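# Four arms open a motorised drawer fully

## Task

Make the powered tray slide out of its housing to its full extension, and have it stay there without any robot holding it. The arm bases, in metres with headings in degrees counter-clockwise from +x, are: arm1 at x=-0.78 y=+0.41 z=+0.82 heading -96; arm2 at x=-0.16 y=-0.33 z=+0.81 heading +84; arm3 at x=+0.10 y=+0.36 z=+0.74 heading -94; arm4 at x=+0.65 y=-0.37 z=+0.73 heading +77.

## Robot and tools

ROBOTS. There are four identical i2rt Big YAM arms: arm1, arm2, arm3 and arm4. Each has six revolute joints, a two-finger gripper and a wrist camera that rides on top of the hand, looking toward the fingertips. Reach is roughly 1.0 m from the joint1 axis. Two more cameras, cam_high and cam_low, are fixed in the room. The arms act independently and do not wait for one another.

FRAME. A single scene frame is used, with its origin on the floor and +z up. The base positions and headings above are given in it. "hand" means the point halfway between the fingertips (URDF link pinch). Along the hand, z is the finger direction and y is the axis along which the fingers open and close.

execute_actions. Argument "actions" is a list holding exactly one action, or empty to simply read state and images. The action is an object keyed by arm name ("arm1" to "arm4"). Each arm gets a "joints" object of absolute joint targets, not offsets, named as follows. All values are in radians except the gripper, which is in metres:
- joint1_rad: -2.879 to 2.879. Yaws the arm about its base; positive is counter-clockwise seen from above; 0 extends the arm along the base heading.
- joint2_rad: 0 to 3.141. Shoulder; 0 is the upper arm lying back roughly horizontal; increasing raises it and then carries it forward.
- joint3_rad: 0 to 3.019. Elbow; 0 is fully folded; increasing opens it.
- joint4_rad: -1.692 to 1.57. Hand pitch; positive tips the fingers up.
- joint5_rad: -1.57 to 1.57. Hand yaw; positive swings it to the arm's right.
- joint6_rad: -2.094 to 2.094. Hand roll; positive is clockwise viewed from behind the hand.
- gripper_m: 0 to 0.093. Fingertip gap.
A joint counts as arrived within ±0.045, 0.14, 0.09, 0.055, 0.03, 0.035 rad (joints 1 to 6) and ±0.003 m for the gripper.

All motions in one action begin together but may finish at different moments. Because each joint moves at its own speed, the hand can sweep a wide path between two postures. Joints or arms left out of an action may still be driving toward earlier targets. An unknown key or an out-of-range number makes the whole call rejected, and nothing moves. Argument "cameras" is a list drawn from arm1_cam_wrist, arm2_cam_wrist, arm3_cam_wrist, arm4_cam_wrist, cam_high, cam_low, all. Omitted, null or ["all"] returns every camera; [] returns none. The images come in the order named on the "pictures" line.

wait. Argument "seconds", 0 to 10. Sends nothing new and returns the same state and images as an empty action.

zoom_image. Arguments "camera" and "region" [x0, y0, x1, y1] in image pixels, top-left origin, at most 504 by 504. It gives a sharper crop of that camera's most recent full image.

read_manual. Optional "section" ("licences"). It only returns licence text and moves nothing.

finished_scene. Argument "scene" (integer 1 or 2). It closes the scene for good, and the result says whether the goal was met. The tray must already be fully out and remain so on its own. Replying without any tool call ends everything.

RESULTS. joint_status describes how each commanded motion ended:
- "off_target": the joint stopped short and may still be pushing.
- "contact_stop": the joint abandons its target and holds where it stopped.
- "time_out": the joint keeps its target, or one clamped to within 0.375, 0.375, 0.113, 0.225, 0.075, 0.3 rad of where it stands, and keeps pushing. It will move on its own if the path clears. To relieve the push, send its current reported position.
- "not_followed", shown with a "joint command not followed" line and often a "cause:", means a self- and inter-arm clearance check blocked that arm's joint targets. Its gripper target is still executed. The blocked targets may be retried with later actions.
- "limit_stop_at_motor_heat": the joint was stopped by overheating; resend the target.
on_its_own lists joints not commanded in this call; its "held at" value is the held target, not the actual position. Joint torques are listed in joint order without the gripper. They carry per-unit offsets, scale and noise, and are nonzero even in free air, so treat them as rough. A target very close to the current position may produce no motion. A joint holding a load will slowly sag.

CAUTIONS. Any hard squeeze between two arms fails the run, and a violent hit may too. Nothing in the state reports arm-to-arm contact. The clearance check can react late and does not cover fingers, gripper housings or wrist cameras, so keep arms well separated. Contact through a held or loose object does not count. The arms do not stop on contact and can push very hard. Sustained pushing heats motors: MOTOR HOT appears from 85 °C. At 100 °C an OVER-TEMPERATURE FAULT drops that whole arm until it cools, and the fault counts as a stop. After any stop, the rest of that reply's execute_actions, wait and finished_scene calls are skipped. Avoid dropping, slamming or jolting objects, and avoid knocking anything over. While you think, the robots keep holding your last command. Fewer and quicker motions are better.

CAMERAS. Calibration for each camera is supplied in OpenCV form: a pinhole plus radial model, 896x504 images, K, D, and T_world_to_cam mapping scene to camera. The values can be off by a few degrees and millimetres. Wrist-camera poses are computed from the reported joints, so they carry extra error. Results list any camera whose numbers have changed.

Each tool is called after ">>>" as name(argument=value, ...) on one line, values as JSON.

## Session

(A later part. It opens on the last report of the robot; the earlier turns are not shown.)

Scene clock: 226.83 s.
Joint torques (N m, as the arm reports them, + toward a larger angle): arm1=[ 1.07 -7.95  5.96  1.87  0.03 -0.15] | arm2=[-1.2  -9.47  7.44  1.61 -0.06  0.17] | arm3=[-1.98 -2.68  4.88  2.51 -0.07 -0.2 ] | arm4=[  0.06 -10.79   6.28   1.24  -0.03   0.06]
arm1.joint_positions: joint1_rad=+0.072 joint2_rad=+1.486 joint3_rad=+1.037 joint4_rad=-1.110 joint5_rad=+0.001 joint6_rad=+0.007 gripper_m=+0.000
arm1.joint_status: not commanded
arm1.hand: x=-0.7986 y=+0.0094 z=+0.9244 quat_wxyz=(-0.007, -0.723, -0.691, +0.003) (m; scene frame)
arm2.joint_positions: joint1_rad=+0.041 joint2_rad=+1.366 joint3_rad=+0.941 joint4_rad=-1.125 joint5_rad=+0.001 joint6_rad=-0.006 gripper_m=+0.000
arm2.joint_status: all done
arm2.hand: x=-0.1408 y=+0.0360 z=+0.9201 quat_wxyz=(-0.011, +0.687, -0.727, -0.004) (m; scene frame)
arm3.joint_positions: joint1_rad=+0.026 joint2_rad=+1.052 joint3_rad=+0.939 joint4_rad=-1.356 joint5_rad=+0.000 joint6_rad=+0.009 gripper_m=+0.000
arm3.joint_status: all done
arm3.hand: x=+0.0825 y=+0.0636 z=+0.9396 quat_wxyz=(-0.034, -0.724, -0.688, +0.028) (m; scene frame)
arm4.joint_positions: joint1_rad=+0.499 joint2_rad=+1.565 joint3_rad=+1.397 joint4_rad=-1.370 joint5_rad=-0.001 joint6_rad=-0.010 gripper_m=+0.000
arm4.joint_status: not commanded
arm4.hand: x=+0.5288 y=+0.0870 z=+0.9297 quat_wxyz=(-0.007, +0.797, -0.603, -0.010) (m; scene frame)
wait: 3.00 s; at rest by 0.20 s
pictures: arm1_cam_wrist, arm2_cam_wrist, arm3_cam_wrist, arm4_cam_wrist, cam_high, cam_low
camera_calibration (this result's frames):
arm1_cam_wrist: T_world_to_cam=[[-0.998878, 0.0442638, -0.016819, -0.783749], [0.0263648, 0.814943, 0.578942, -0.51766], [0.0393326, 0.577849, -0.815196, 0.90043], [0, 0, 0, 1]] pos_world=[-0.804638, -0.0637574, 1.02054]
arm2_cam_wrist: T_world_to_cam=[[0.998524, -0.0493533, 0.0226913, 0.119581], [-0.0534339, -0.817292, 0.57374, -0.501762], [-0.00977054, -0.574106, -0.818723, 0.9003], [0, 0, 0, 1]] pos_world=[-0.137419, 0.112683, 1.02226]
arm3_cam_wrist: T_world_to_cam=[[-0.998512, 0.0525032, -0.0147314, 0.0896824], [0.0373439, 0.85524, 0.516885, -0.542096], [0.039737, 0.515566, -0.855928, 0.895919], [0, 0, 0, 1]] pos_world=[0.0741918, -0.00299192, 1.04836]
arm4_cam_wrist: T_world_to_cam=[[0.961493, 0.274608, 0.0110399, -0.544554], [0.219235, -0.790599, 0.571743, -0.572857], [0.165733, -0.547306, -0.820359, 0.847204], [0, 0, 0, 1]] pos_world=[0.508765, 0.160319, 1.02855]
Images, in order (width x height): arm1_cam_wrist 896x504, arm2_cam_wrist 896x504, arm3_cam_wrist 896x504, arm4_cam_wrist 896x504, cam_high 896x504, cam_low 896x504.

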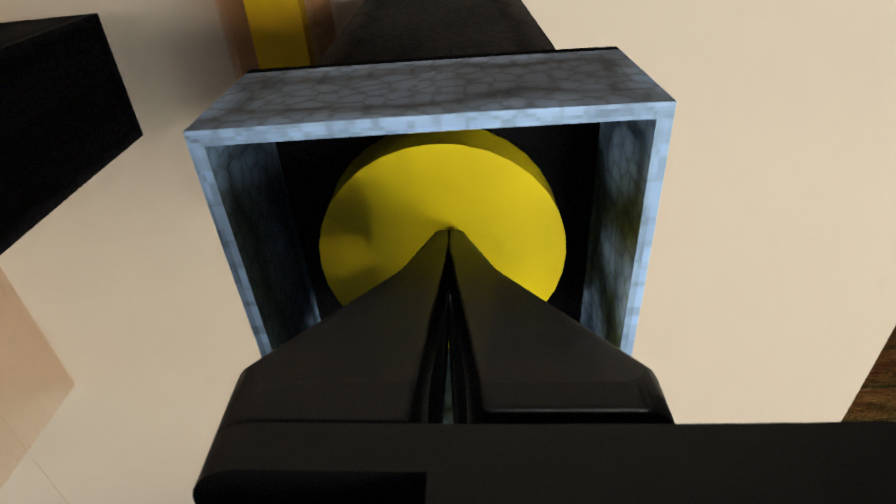

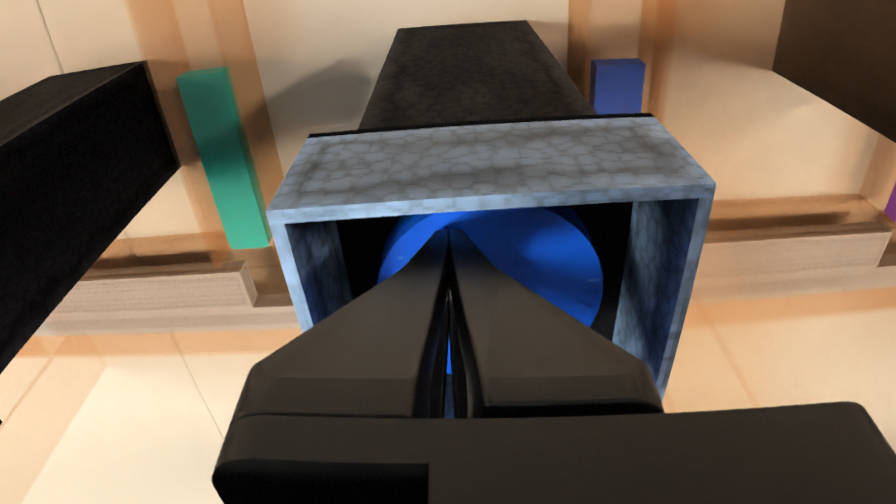

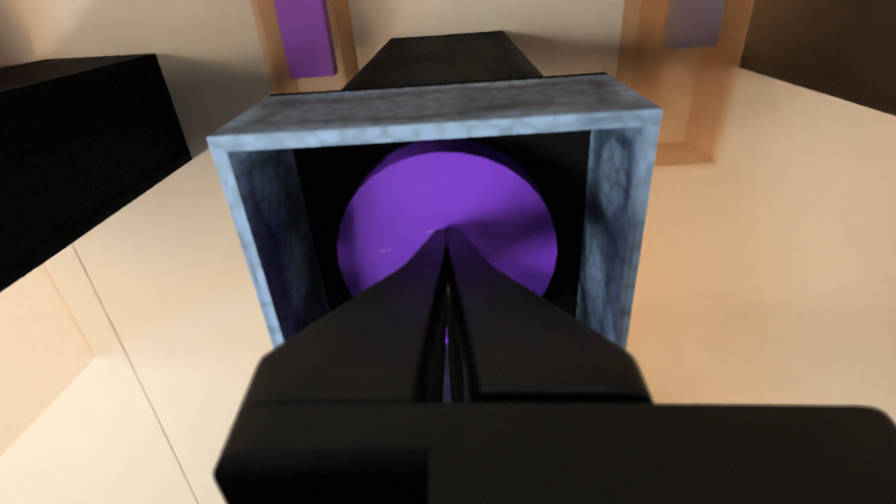

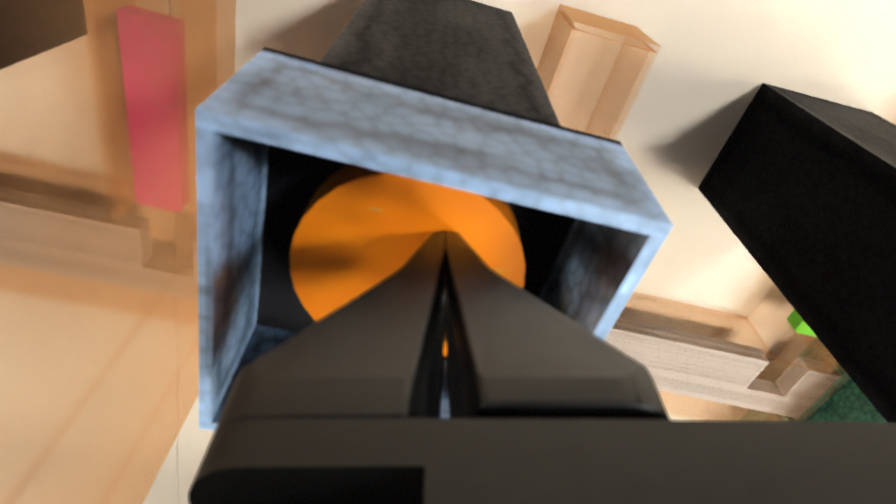

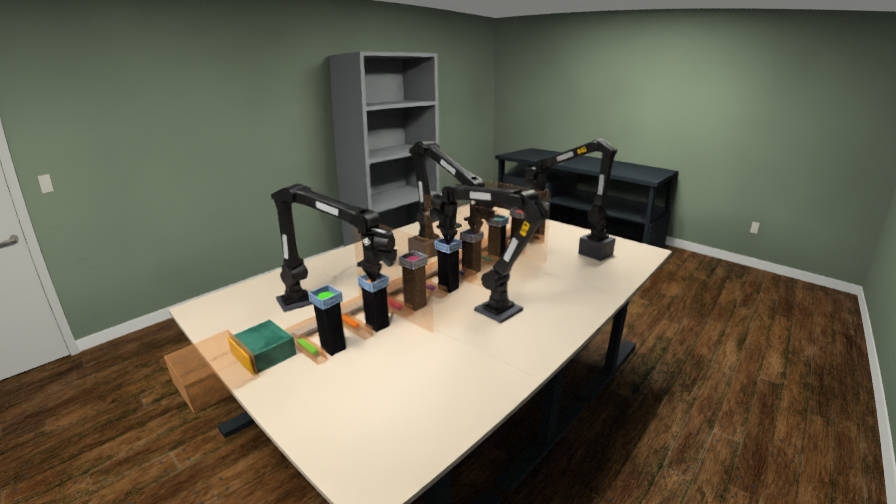

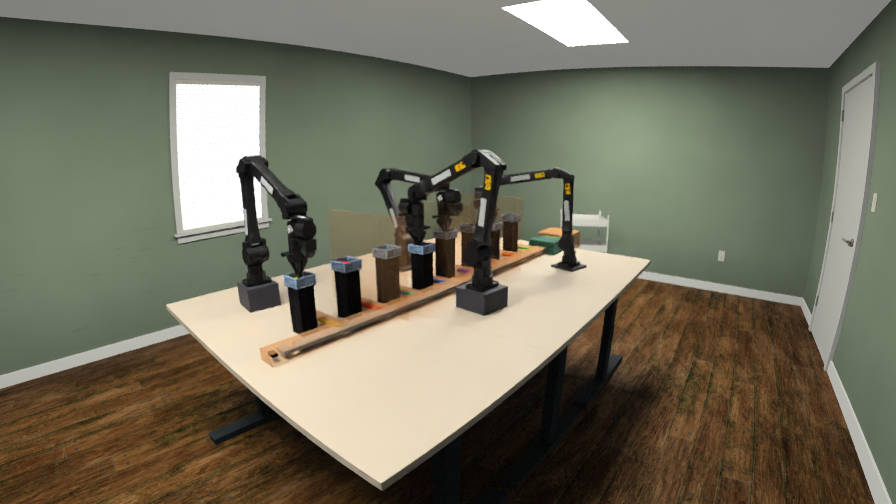

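>>> wait(seconds=2)

Scene clock: 228.90 s.
Joint torques (N m, as the arm reports them, + toward a larger angle): arm1=[ 1.1  -7.74  5.93  1.85  0.02 -0.15] | arm2=[ -0.75 -10.03   7.43   1.6   -0.06   0.17] | arm3=[-2.01 -2.69  4.89  2.52 -0.07 -0.19] | arm4=[  0.12 -10.77   6.27   1.25  -0.03   0.06]
arm1.joint_positions: joint1_rad=+0.072 joint2_rad=+1.486 joint3_rad=+1.037 joint4_rad=-1.110 joint5_rad=+0.001 joint6_rad=+0.007 gripper_m=+0.000
arm1.joint_status: not commanded
arm1.hand: x=-0.7986 y=+0.0094 z=+0.9244 quat_wxyz=(-0.007, -0.723, -0.691, +0.003) (m; scene frame)
arm2.joint_positions: joint1_rad=+0.041 joint2_rad=+1.366 joint3_rad=+0.941 joint4_rad=-1.125 joint5_rad=+0.001 joint6_rad=-0.006 gripper_m=+0.000
arm2.joint_status: all done
arm2.hand: x=-0.1408 y=+0.0360 z=+0.9201 quat_wxyz=(-0.011, +0.687, -0.727, -0.004) (m; scene frame)
arm3.joint_positions: joint1_rad=+0.026 joint2_rad=+1.052 joint3_rad=+0.939 joint4_rad=-1.356 joint5_rad=+0.000 joint6_rad=+0.009 gripper_m=+0.000
arm3.joint_status: all done
arm3.hand: x=+0.0825 y=+0.0636 z=+0.9396 quat_wxyz=(-0.034, -0.724, -0.688, +0.028) (m; scene frame)
arm4.joint_positions: joint1_rad=+0.499 joint2_rad=+1.565 joint3_rad=+1.397 joint4_rad=-1.370 joint5_rad=-0.001 joint6_rad=-0.010 gripper_m=+0.000
arm4.joint_status: not commanded
arm4.hand: x=+0.5288 y=+0.0870 z=+0.9297 quat_wxyz=(-0.007, +0.797, -0.603, -0.010) (m; scene frame)
wait: 2.00 s; at rest by 0.20 s
pictures: arm1_cam_wrist, arm2_cam_wrist, arm3_cam_wrist, arm4_cam_wrist, cam_high, cam_low
camera_calibration (this result's frames):
arm1_cam_wrist: T_world_to_cam=[[-0.998878, 0.0442638, -0.016819, -0.783749], [0.0263648, 0.814943, 0.578942, -0.51766], [0.0393326, 0.577849, -0.815196, 0.90043], [0, 0, 0, 1]] pos_world=[-0.804638, -0.0637574, 1.02054]
arm2_cam_wrist: T_world_to_cam=[[0.998524, -0.0493533, 0.0226913, 0.119581], [-0.0534339, -0.817292, 0.57374, -0.501762], [-0.00977054, -0.574106, -0.818723, 0.9003], [0, 0, 0, 1]] pos_world=[-0.137419, 0.112683, 1.02226]
arm3_cam_wrist: T_world_to_cam=[[-0.998512, 0.0525032, -0.0147314, 0.0896824], [0.0373439, 0.85524, 0.516885, -0.542096], [0.039737, 0.515566, -0.855928, 0.895919], [0, 0, 0, 1]] pos_world=[0.0741918, -0.00299192, 1.04836]
arm4_cam_wrist: T_world_to_cam=[[0.961493, 0.274608, 0.0110399, -0.544554], [0.219235, -0.790599, 0.571743, -0.572857], [0.165733, -0.547306, -0.820359, 0.847204], [0, 0, 0, 1]] pos_world=[0.508765, 0.160319, 1.02855]
Images, in order (width x height): arm1_cam_wrist 896x504, arm2_cam_wrist 896x504, arm3_cam_wrist 896x504, arm4_cam_wrist 896x504, cam_high 896x504, cam_low 896x504.

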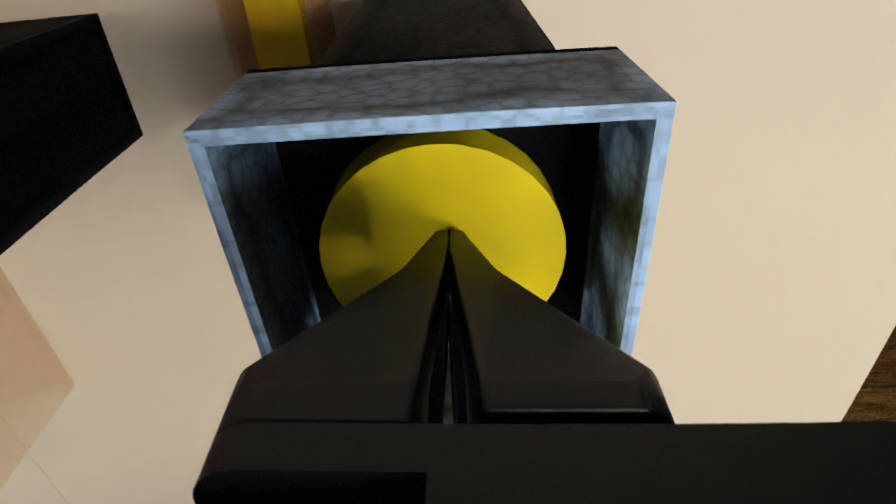

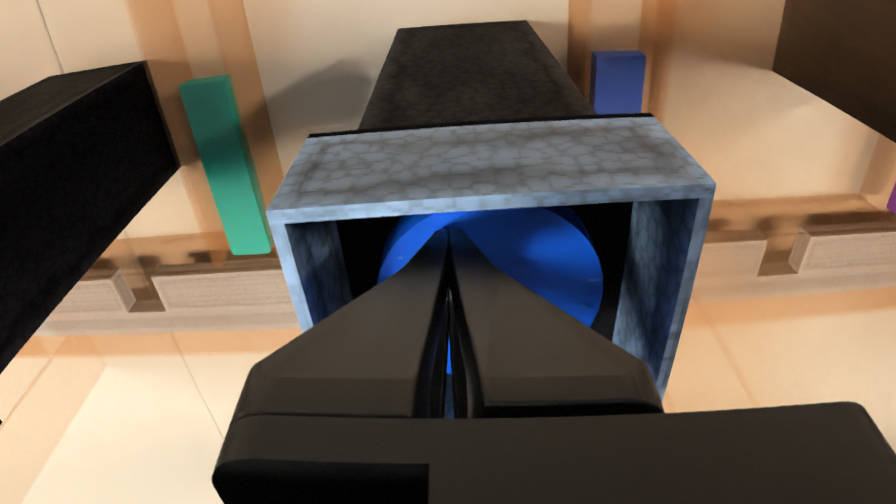

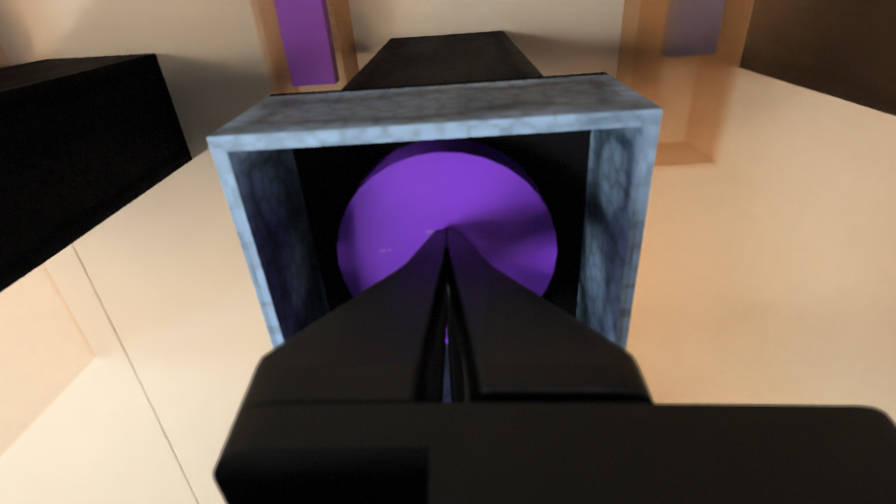

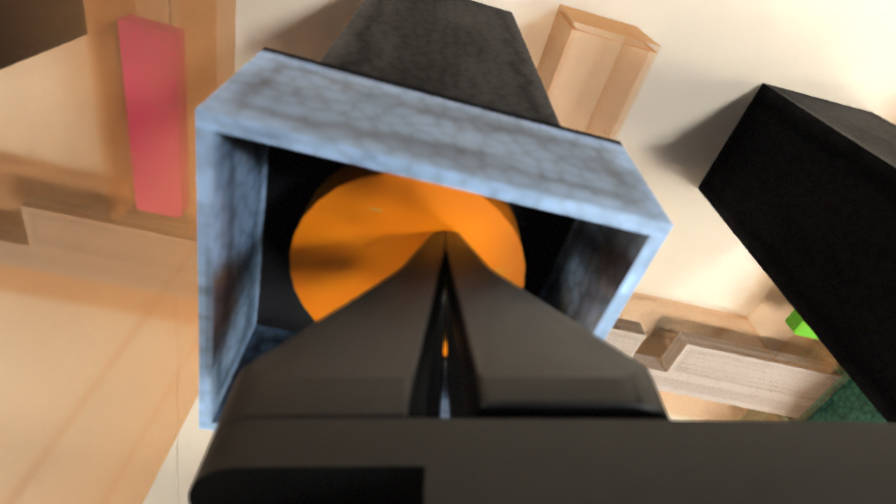

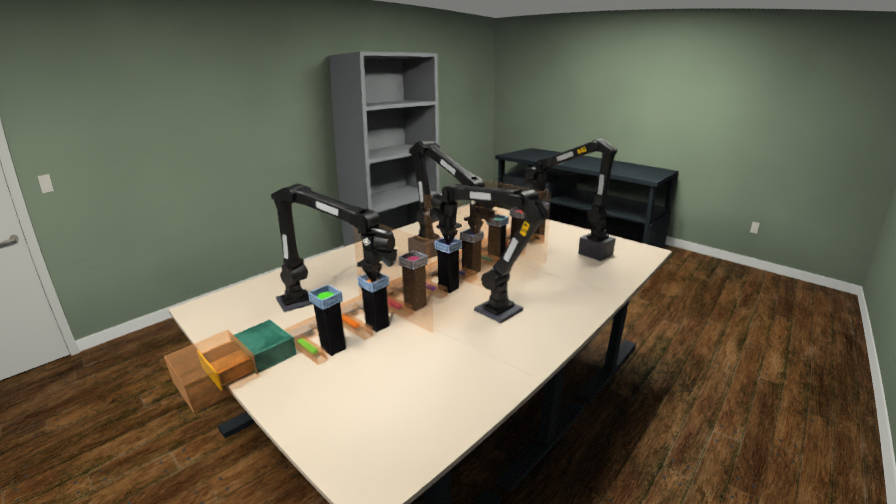

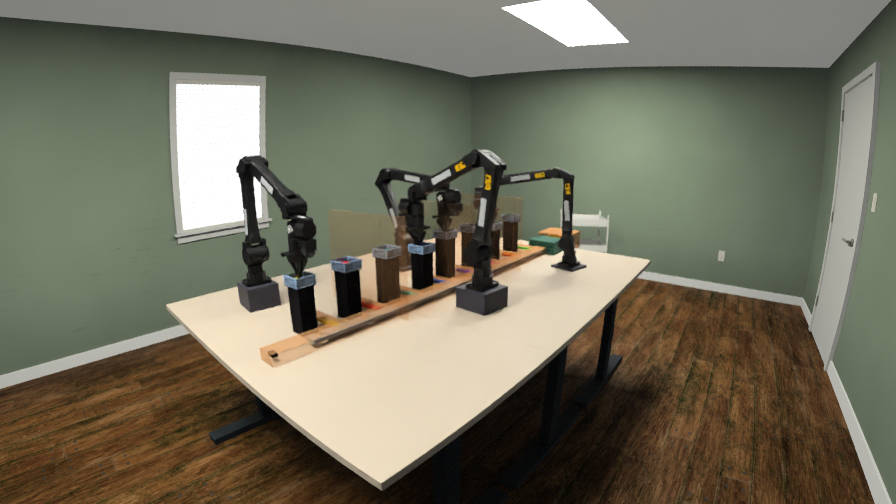

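>>> wait(seconds=2)

Scene clock: 230.93 s.
Joint torques (N m, as the arm reports them, + toward a larger angle): arm1=[ 1.03 -7.8   5.89  1.84  0.03 -0.14] | arm2=[-0.88 -9.74  7.47  1.48 -0.05  0.18] | arm3=[-1.98 -2.7   4.92  2.51 -0.06 -0.2 ] | arm4=[  0.13 -10.81   6.27   1.24  -0.03   0.06]
arm1.joint_positions: joint1_rad=+0.072 joint2_rad=+1.486 joint3_rad=+1.037 joint4_rad=-1.110 joint5_rad=+0.001 joint6_rad=+0.007 gripper_m=+0.000
arm1.joint_status: not commanded
arm1.hand: x=-0.7986 y=+0.0094 z=+0.9244 quat_wxyz=(-0.007, -0.723, -0.691, +0.003) (m; scene frame)
arm2.joint_positions: joint1_rad=+0.041 joint2_rad=+1.366 joint3_rad=+0.941 joint4_rad=-1.125 joint5_rad=+0.001 joint6_rad=-0.006 gripper_m=+0.000
arm2.joint_status: all done
arm2.hand: x=-0.1408 y=+0.0360 z=+0.9201 quat_wxyz=(-0.011, +0.687, -0.727, -0.004) (m; scene frame)
arm3.joint_positions: joint1_rad=+0.026 joint2_rad=+1.052 joint3_rad=+0.939 joint4_rad=-1.356 joint5_rad=+0.000 joint6_rad=+0.009 gripper_m=+0.000
arm3.joint_status: all done
arm3.hand: x=+0.0825 y=+0.0636 z=+0.9396 quat_wxyz=(-0.034, -0.724, -0.688, +0.028) (m; scene frame)
arm4.joint_positions: joint1_rad=+0.499 joint2_rad=+1.565 joint3_rad=+1.397 joint4_rad=-1.370 joint5_rad=-0.001 joint6_rad=-0.010 gripper_m=+0.000
arm4.joint_status: not commanded
arm4.hand: x=+0.5288 y=+0.0870 z=+0.9297 quat_wxyz=(-0.007, +0.797, -0.603, -0.010) (m; scene frame)
wait: 2.00 s; at rest by 0.23 s
pictures: arm1_cam_wrist, arm2_cam_wrist, arm3_cam_wrist, arm4_cam_wrist, cam_high, cam_low
camera_calibration (this result's frames):
arm1_cam_wrist: T_world_to_cam=[[-0.998878, 0.0442638, -0.016819, -0.783749], [0.0263648, 0.814943, 0.578942, -0.51766], [0.0393326, 0.577849, -0.815196, 0.90043], [0, 0, 0, 1]] pos_world=[-0.804638, -0.0637574, 1.02054]
arm2_cam_wrist: T_world_to_cam=[[0.998524, -0.0493533, 0.0226913, 0.119581], [-0.0534339, -0.817292, 0.57374, -0.501762], [-0.00977054, -0.574106, -0.818723, 0.9003], [0, 0, 0, 1]] pos_world=[-0.137419, 0.112683, 1.02226]
arm3_cam_wrist: T_world_to_cam=[[-0.998512, 0.0525032, -0.0147314, 0.0896824], [0.0373439, 0.85524, 0.516885, -0.542096], [0.039737, 0.515566, -0.855928, 0.895919], [0, 0, 0, 1]] pos_world=[0.0741918, -0.00299192, 1.04836]
arm4_cam_wrist: T_world_to_cam=[[0.961493, 0.274608, 0.0110399, -0.544554], [0.219235, -0.790599, 0.571743, -0.572857], [0.165733, -0.547306, -0.820359, 0.847204], [0, 0, 0, 1]] pos_world=[0.508765, 0.160319, 1.02855]
Images, in order (width x height): arm1_cam_wrist 896x504, arm2_cam_wrist 896x504, arm3_cam_wrist 896x504, arm4_cam_wrist 896x504, cam_high 896x504, cam_low 896x504.

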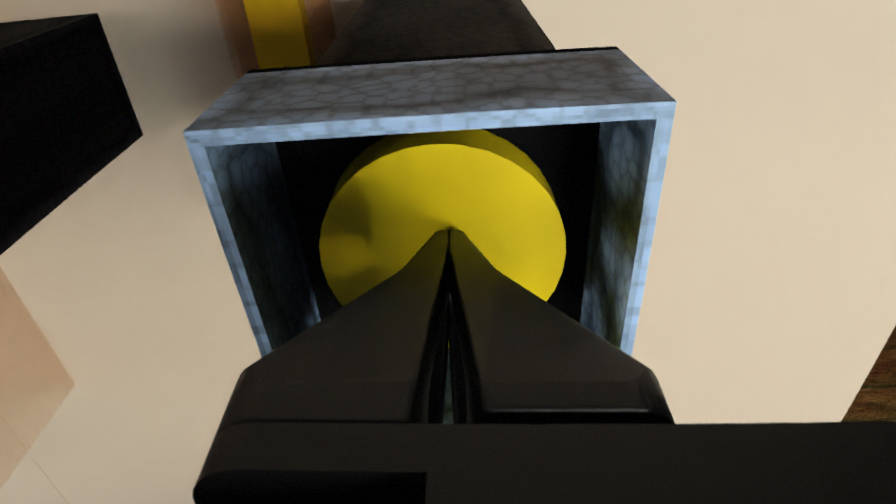

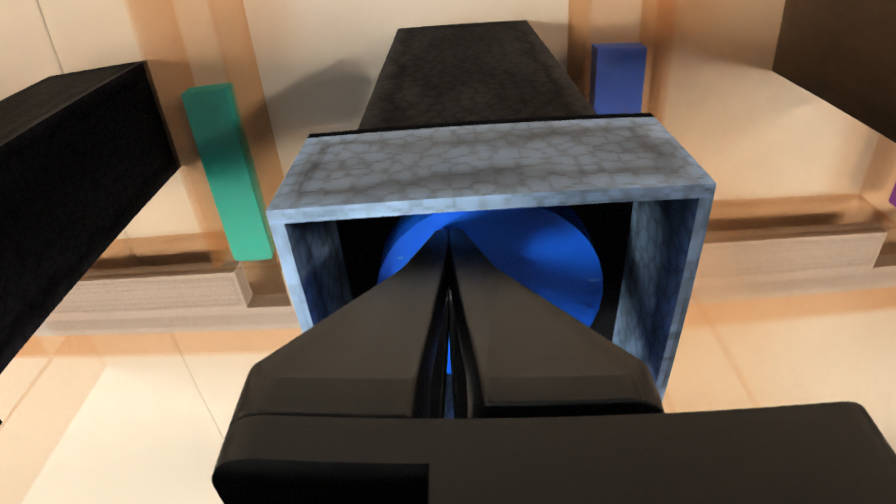

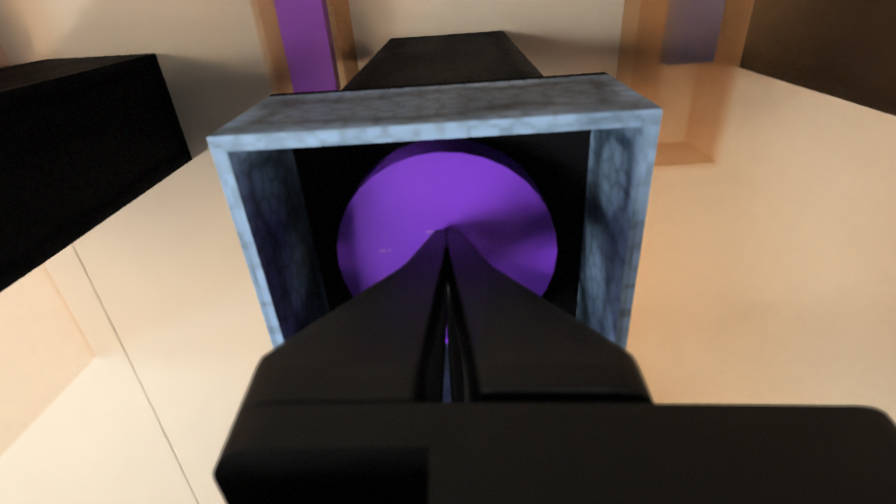

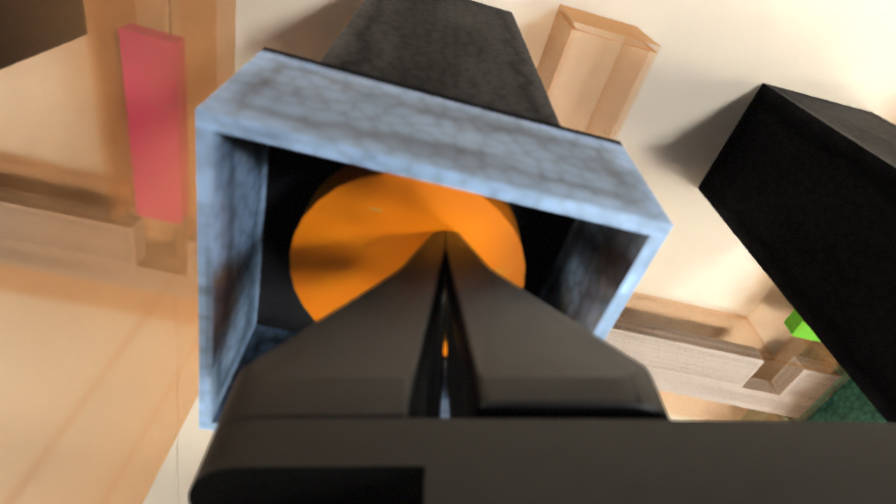

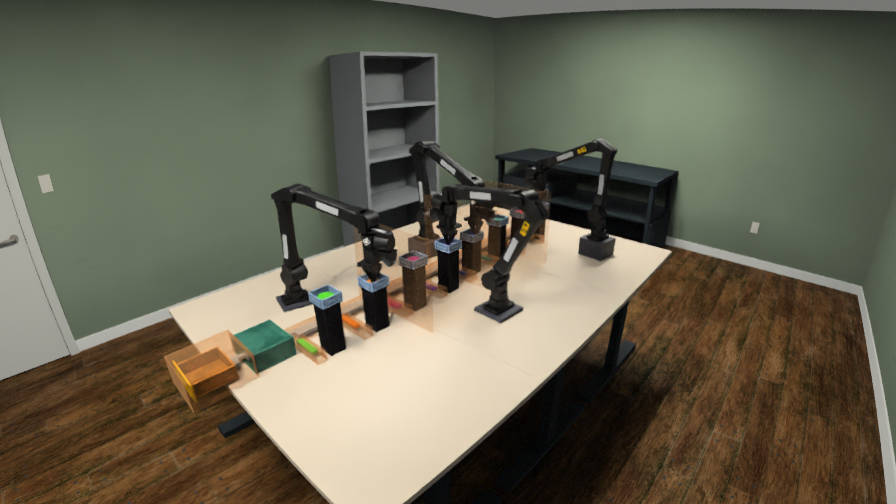

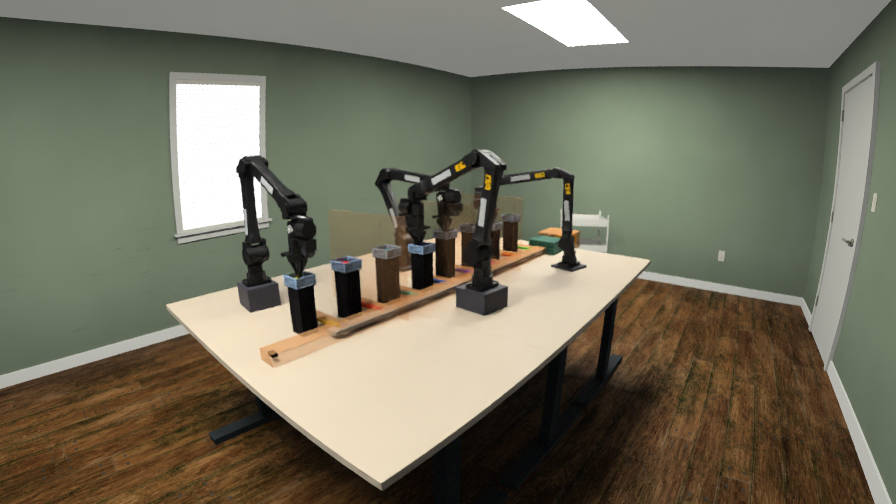

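>>> zoom_image(camera="cam_high", region=[140, 290, 360, 430])

Region (140, 290, 360, 430) of cam_high's 896x504 image, scaled by 2.291, with more detail than that image has; it fills the top 321 rows of this view, and the rest is white.

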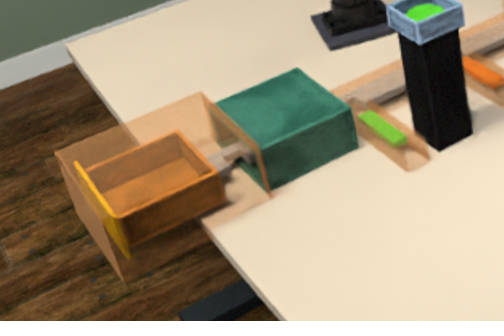

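>>> wait(seconds=2)

>>> zoom_image(camera="cam_high", region=[140, 290, 360, 430])

Scene clock: 233.17 s.
Joint torques (N m, as the arm reports them, + toward a larger angle): arm1=[ 0.95 -7.89  5.93  1.77  0.01 -0.15] | arm2=[-0.39 -9.75  7.47  1.57 -0.07  0.17] | arm3=[-2.13 -2.8   4.91  2.53 -0.06 -0.2 ] | arm4=[  0.12 -10.79   6.28   1.24  -0.03   0.06]
arm1.joint_positions: joint1_rad=+0.072 joint2_rad=+1.486 joint3_rad=+1.037 joint4_rad=-1.110 joint5_rad=+0.001 joint6_rad=+0.007 gripper_m=+0.000
arm1.joint_status: not commanded
arm1.hand: x=-0.7986 y=+0.0094 z=+0.9244 quat_wxyz=(-0.007, -0.723, -0.691, +0.003) (m; scene frame)
arm2.joint_positions: joint1_rad=+0.041 joint2_rad=+1.366 joint3_rad=+0.941 joint4_rad=-1.125 joint5_rad=+0.001 joint6_rad=-0.006 gripper_m=+0.000
arm2.joint_status: all done
arm2.hand: x=-0.1408 y=+0.0360 z=+0.9201 quat_wxyz=(-0.011, +0.687, -0.727, -0.004) (m; scene frame)
arm3.joint_positions: joint1_rad=+0.026 joint2_rad=+1.052 joint3_rad=+0.939 joint4_rad=-1.356 joint5_rad=+0.000 joint6_rad=+0.009 gripper_m=+0.000
arm3.joint_status: all done
arm3.hand: x=+0.0825 y=+0.0636 z=+0.9396 quat_wxyz=(-0.034, -0.724, -0.688, +0.028) (m; scene frame)
arm4.joint_positions: joint1_rad=+0.499 joint2_rad=+1.565 joint3_rad=+1.397 joint4_rad=-1.370 joint5_rad=-0.001 joint6_rad=-0.010 gripper_m=+0.000
arm4.joint_status: not commanded
arm4.hand: x=+0.5288 y=+0.0870 z=+0.9297 quat_wxyz=(-0.007, +0.797, -0.603, -0.010) (m; scene frame)
wait: 2.00 s; at rest by 0.03 s
pictures: arm1_cam_wrist, arm2_cam_wrist, arm3_cam_wrist, arm4_cam_wrist, cam_high, cam_low
camera_calibration (this result's frames):
arm1_cam_wrist: T_world_to_cam=[[-0.998878, 0.0442638, -0.016819, -0.783749], [0.0263648, 0.814943, 0.578942, -0.51766], [0.0393326, 0.577849, -0.815196, 0.90043], [0, 0, 0, 1]] pos_world=[-0.804638, -0.0637574, 1.02054]
arm2_cam_wrist: T_world_to_cam=[[0.998524, -0.0493533, 0.0226913, 0.119581], [-0.0534339, -0.817292, 0.57374, -0.501762], [-0.00977054, -0.574106, -0.818723, 0.9003], [0, 0, 0, 1]] pos_world=[-0.137419, 0.112683, 1.02226]
arm3_cam_wrist: T_world_to_cam=[[-0.998512, 0.0525032, -0.0147314, 0.0896824], [0.0373439, 0.85524, 0.516885, -0.542096], [0.039737, 0.515566, -0.855928, 0.895919], [0, 0, 0, 1]] pos_world=[0.0741918, -0.00299192, 1.04836]
arm4_cam_wrist: T_world_to_cam=[[0.961493, 0.274608, 0.0110399, -0.544554], [0.219235, -0.790599, 0.571743, -0.572857], [0.165733, -0.547306, -0.820359, 0.847204], [0, 0, 0, 1]] pos_world=[0.508765, 0.160319, 1.02855]
Images, in order (width x height): arm1_cam_wrist 896x504, arm2_cam_wrist 896x504, arm3_cam_wrist 896x504, arm4_cam_wrist 896x504, cam_high 896x504, cam_low 896x504.

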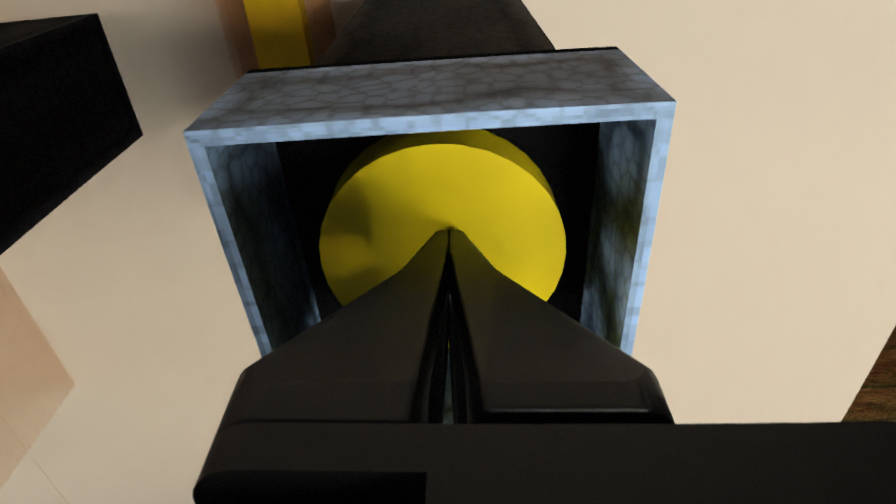

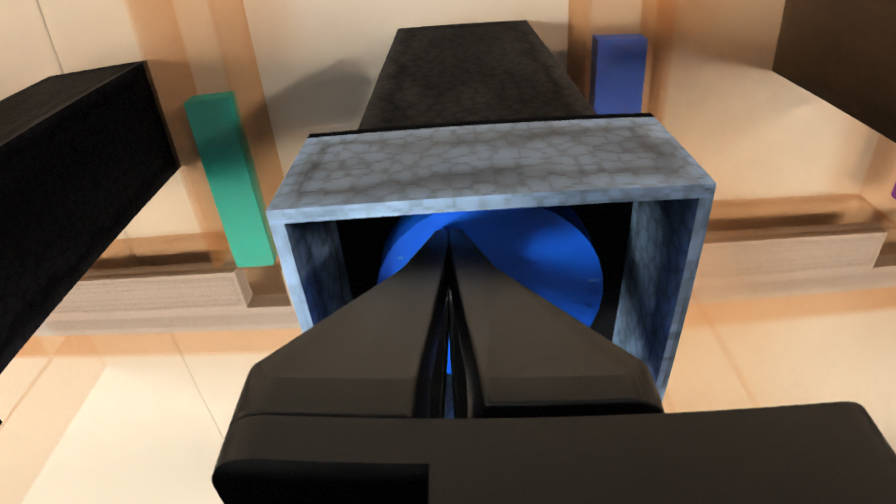

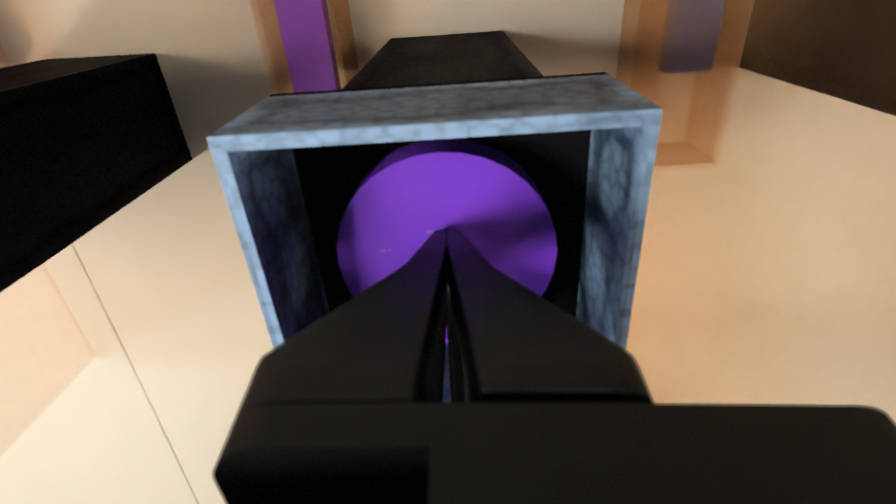

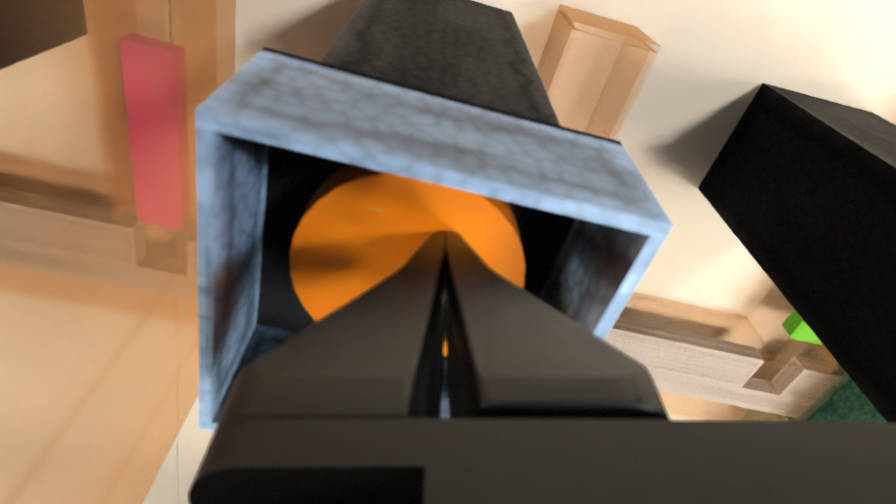

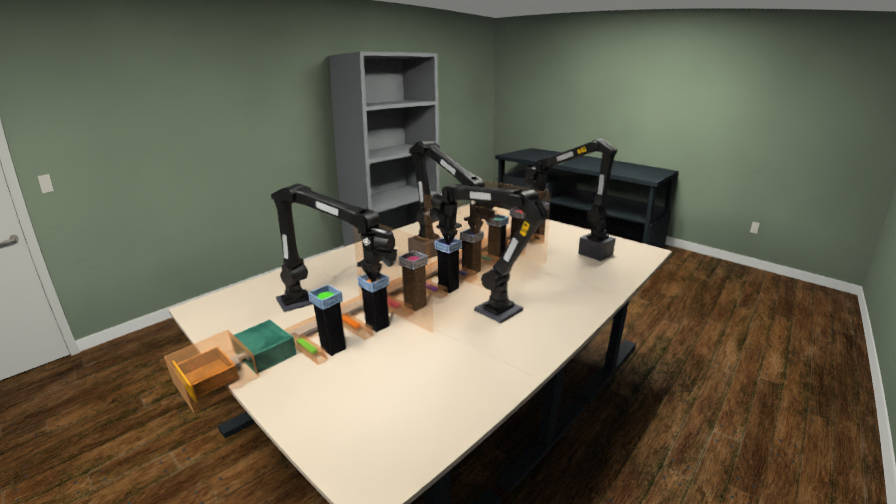

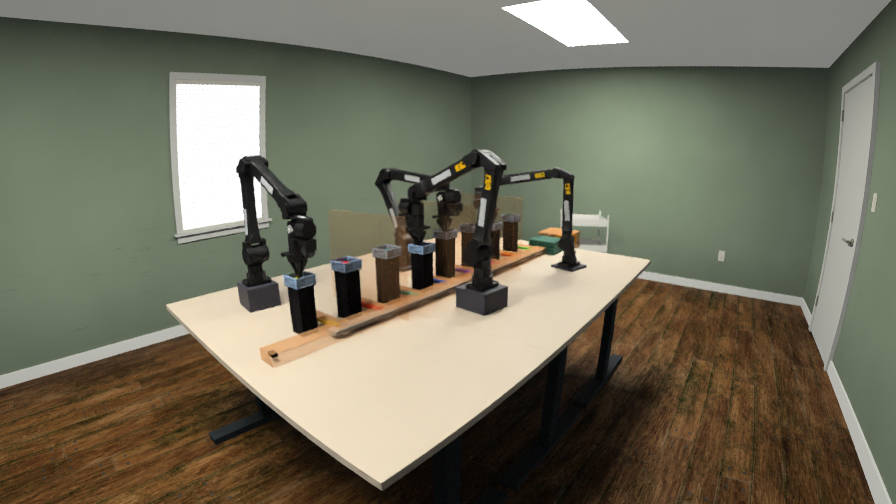

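Region (140, 290, 360, 430) of cam_high's 896x504 image, scaled by 2.291, with more detail than that image has; it fills the top 321 rows of this view, and the rest is white.

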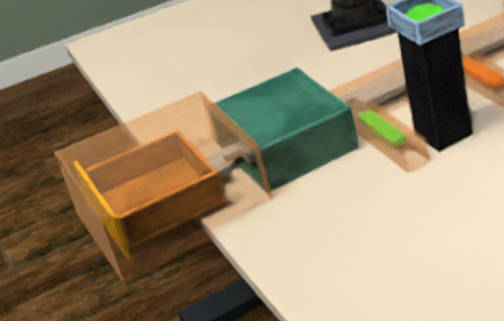

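>>> execute_actions(actions=[{"arm1": {"joints": {"joint1_rad": 0.078, "joint2_rad": 1.408, "joint3_rad": 1.20, "joint4_rad": -1.36}}, "arm2": {"joints": {"joint1_rad": 0.038, "joint2_rad": 1.340, "joint3_rad": 1.16, "joint4_rad": -1.39}}, "arm3": {"joints": {"joint1_rad": 0.019, "joint2_rad": 1.105, "joint3_rad": 1.15, "joint4_rad": -1.616}}, "arm4": {"joints": {"joint1_rad": 0.493, "joint2_rad": 1.562, "joint3_rad": 1.60, "joint4_rad": -1.609}}}], cameras=["cam_high", "cam_low"])

Scene clock: 236.20 s.
Joint torques (N m, as the arm reports them, + toward a larger angle): arm1=[ 0.94 -8.06  9.51  0.47  0.03 -0.12] | arm2=[ -0.4  -12.74  12.22  -0.51  -0.06   0.15] | arm3=[-2.02 -7.39 13.53 -0.04 -0.07 -0.2 ] | arm4=[  0.11 -13.7   14.31  -0.52  -0.03   0.06]
arm1.joint_positions: joint1_rad=+0.072 joint2_rad=+1.404 joint3_rad=+1.164 joint4_rad=-1.351 joint5_rad=+0.001 joint6_rad=+0.007 gripper_m=+0.000
arm1.joint_status: all done
arm1.hand: x=-0.7987 y=+0.0221 z=+1.0011 quat_wxyz=(+0.004, -0.723, -0.691, -0.008) (m; scene frame)
arm2.joint_positions: joint1_rad=+0.041 joint2_rad=+1.344 joint3_rad=+1.132 joint4_rad=-1.377 joint5_rad=+0.001 joint6_rad=-0.006 gripper_m=+0.000
arm2.joint_status: all done
arm2.hand: x=-0.1411 y=+0.0435 z=+0.9970 quat_wxyz=(+0.002, +0.687, -0.727, +0.009) (m; scene frame)
arm3.joint_positions: joint1_rad=+0.026 joint2_rad=+1.091 joint3_rad=+1.114 joint4_rad=-1.604 joint5_rad=+0.000 joint6_rad=+0.009 gripper_m=+0.000
arm3.joint_status: all done
arm3.hand: x=+0.0824 y=+0.0738 z=+0.9950 quat_wxyz=(+0.005, -0.725, -0.689, -0.012) (m; scene frame)
arm4.joint_positions: joint1_rad=+0.499 joint2_rad=+1.563 joint3_rad=+1.543 joint4_rad=-1.598 joint5_rad=-0.001 joint6_rad=-0.010 gripper_m=+0.000
arm4.joint_status: all done
arm4.hand: x=+0.5326 y=+0.0728 z=+0.9862 quat_wxyz=(+0.017, +0.797, -0.603, +0.022) (m; scene frame)
pictures: cam_high, cam_low
Images, in order (width x height): cam_high 896x504, cam_low 896x504.

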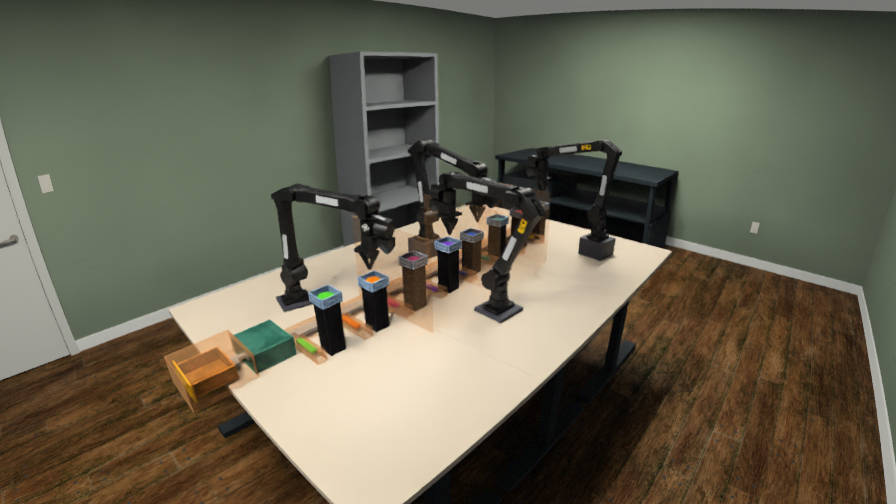

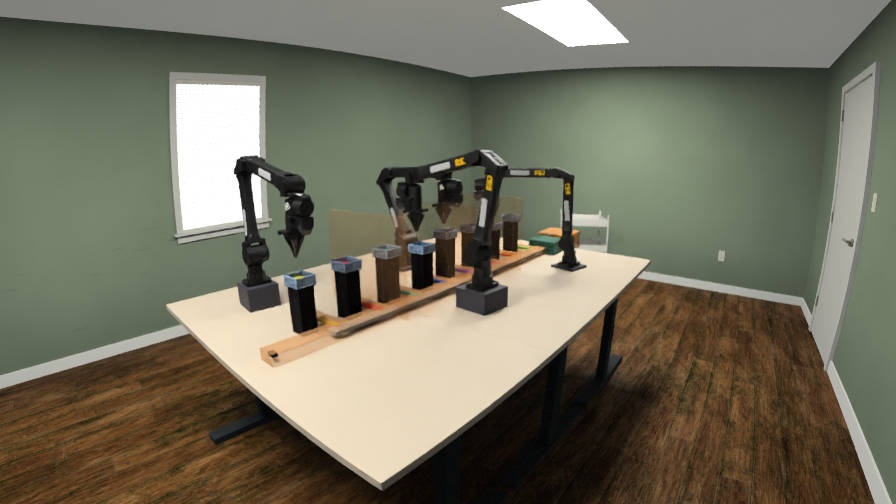

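>>> zoom_image(camera="cam_high", region=[150, 320, 280, 420])

Region (150, 320, 280, 420) of cam_high's 896x504 image, scaled by 3.877, with more detail than that image has; it fills the top 388 rows of this view, and the rest is white.

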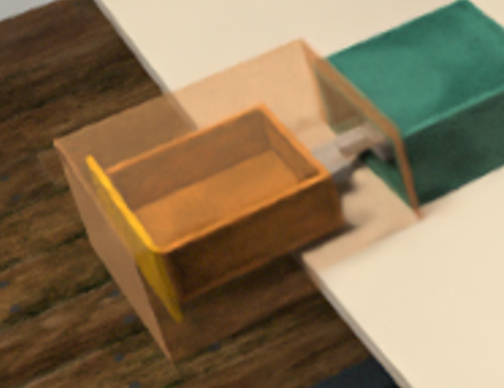

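>>> finished_scene(scene=1)

The scene is finished: the task was done.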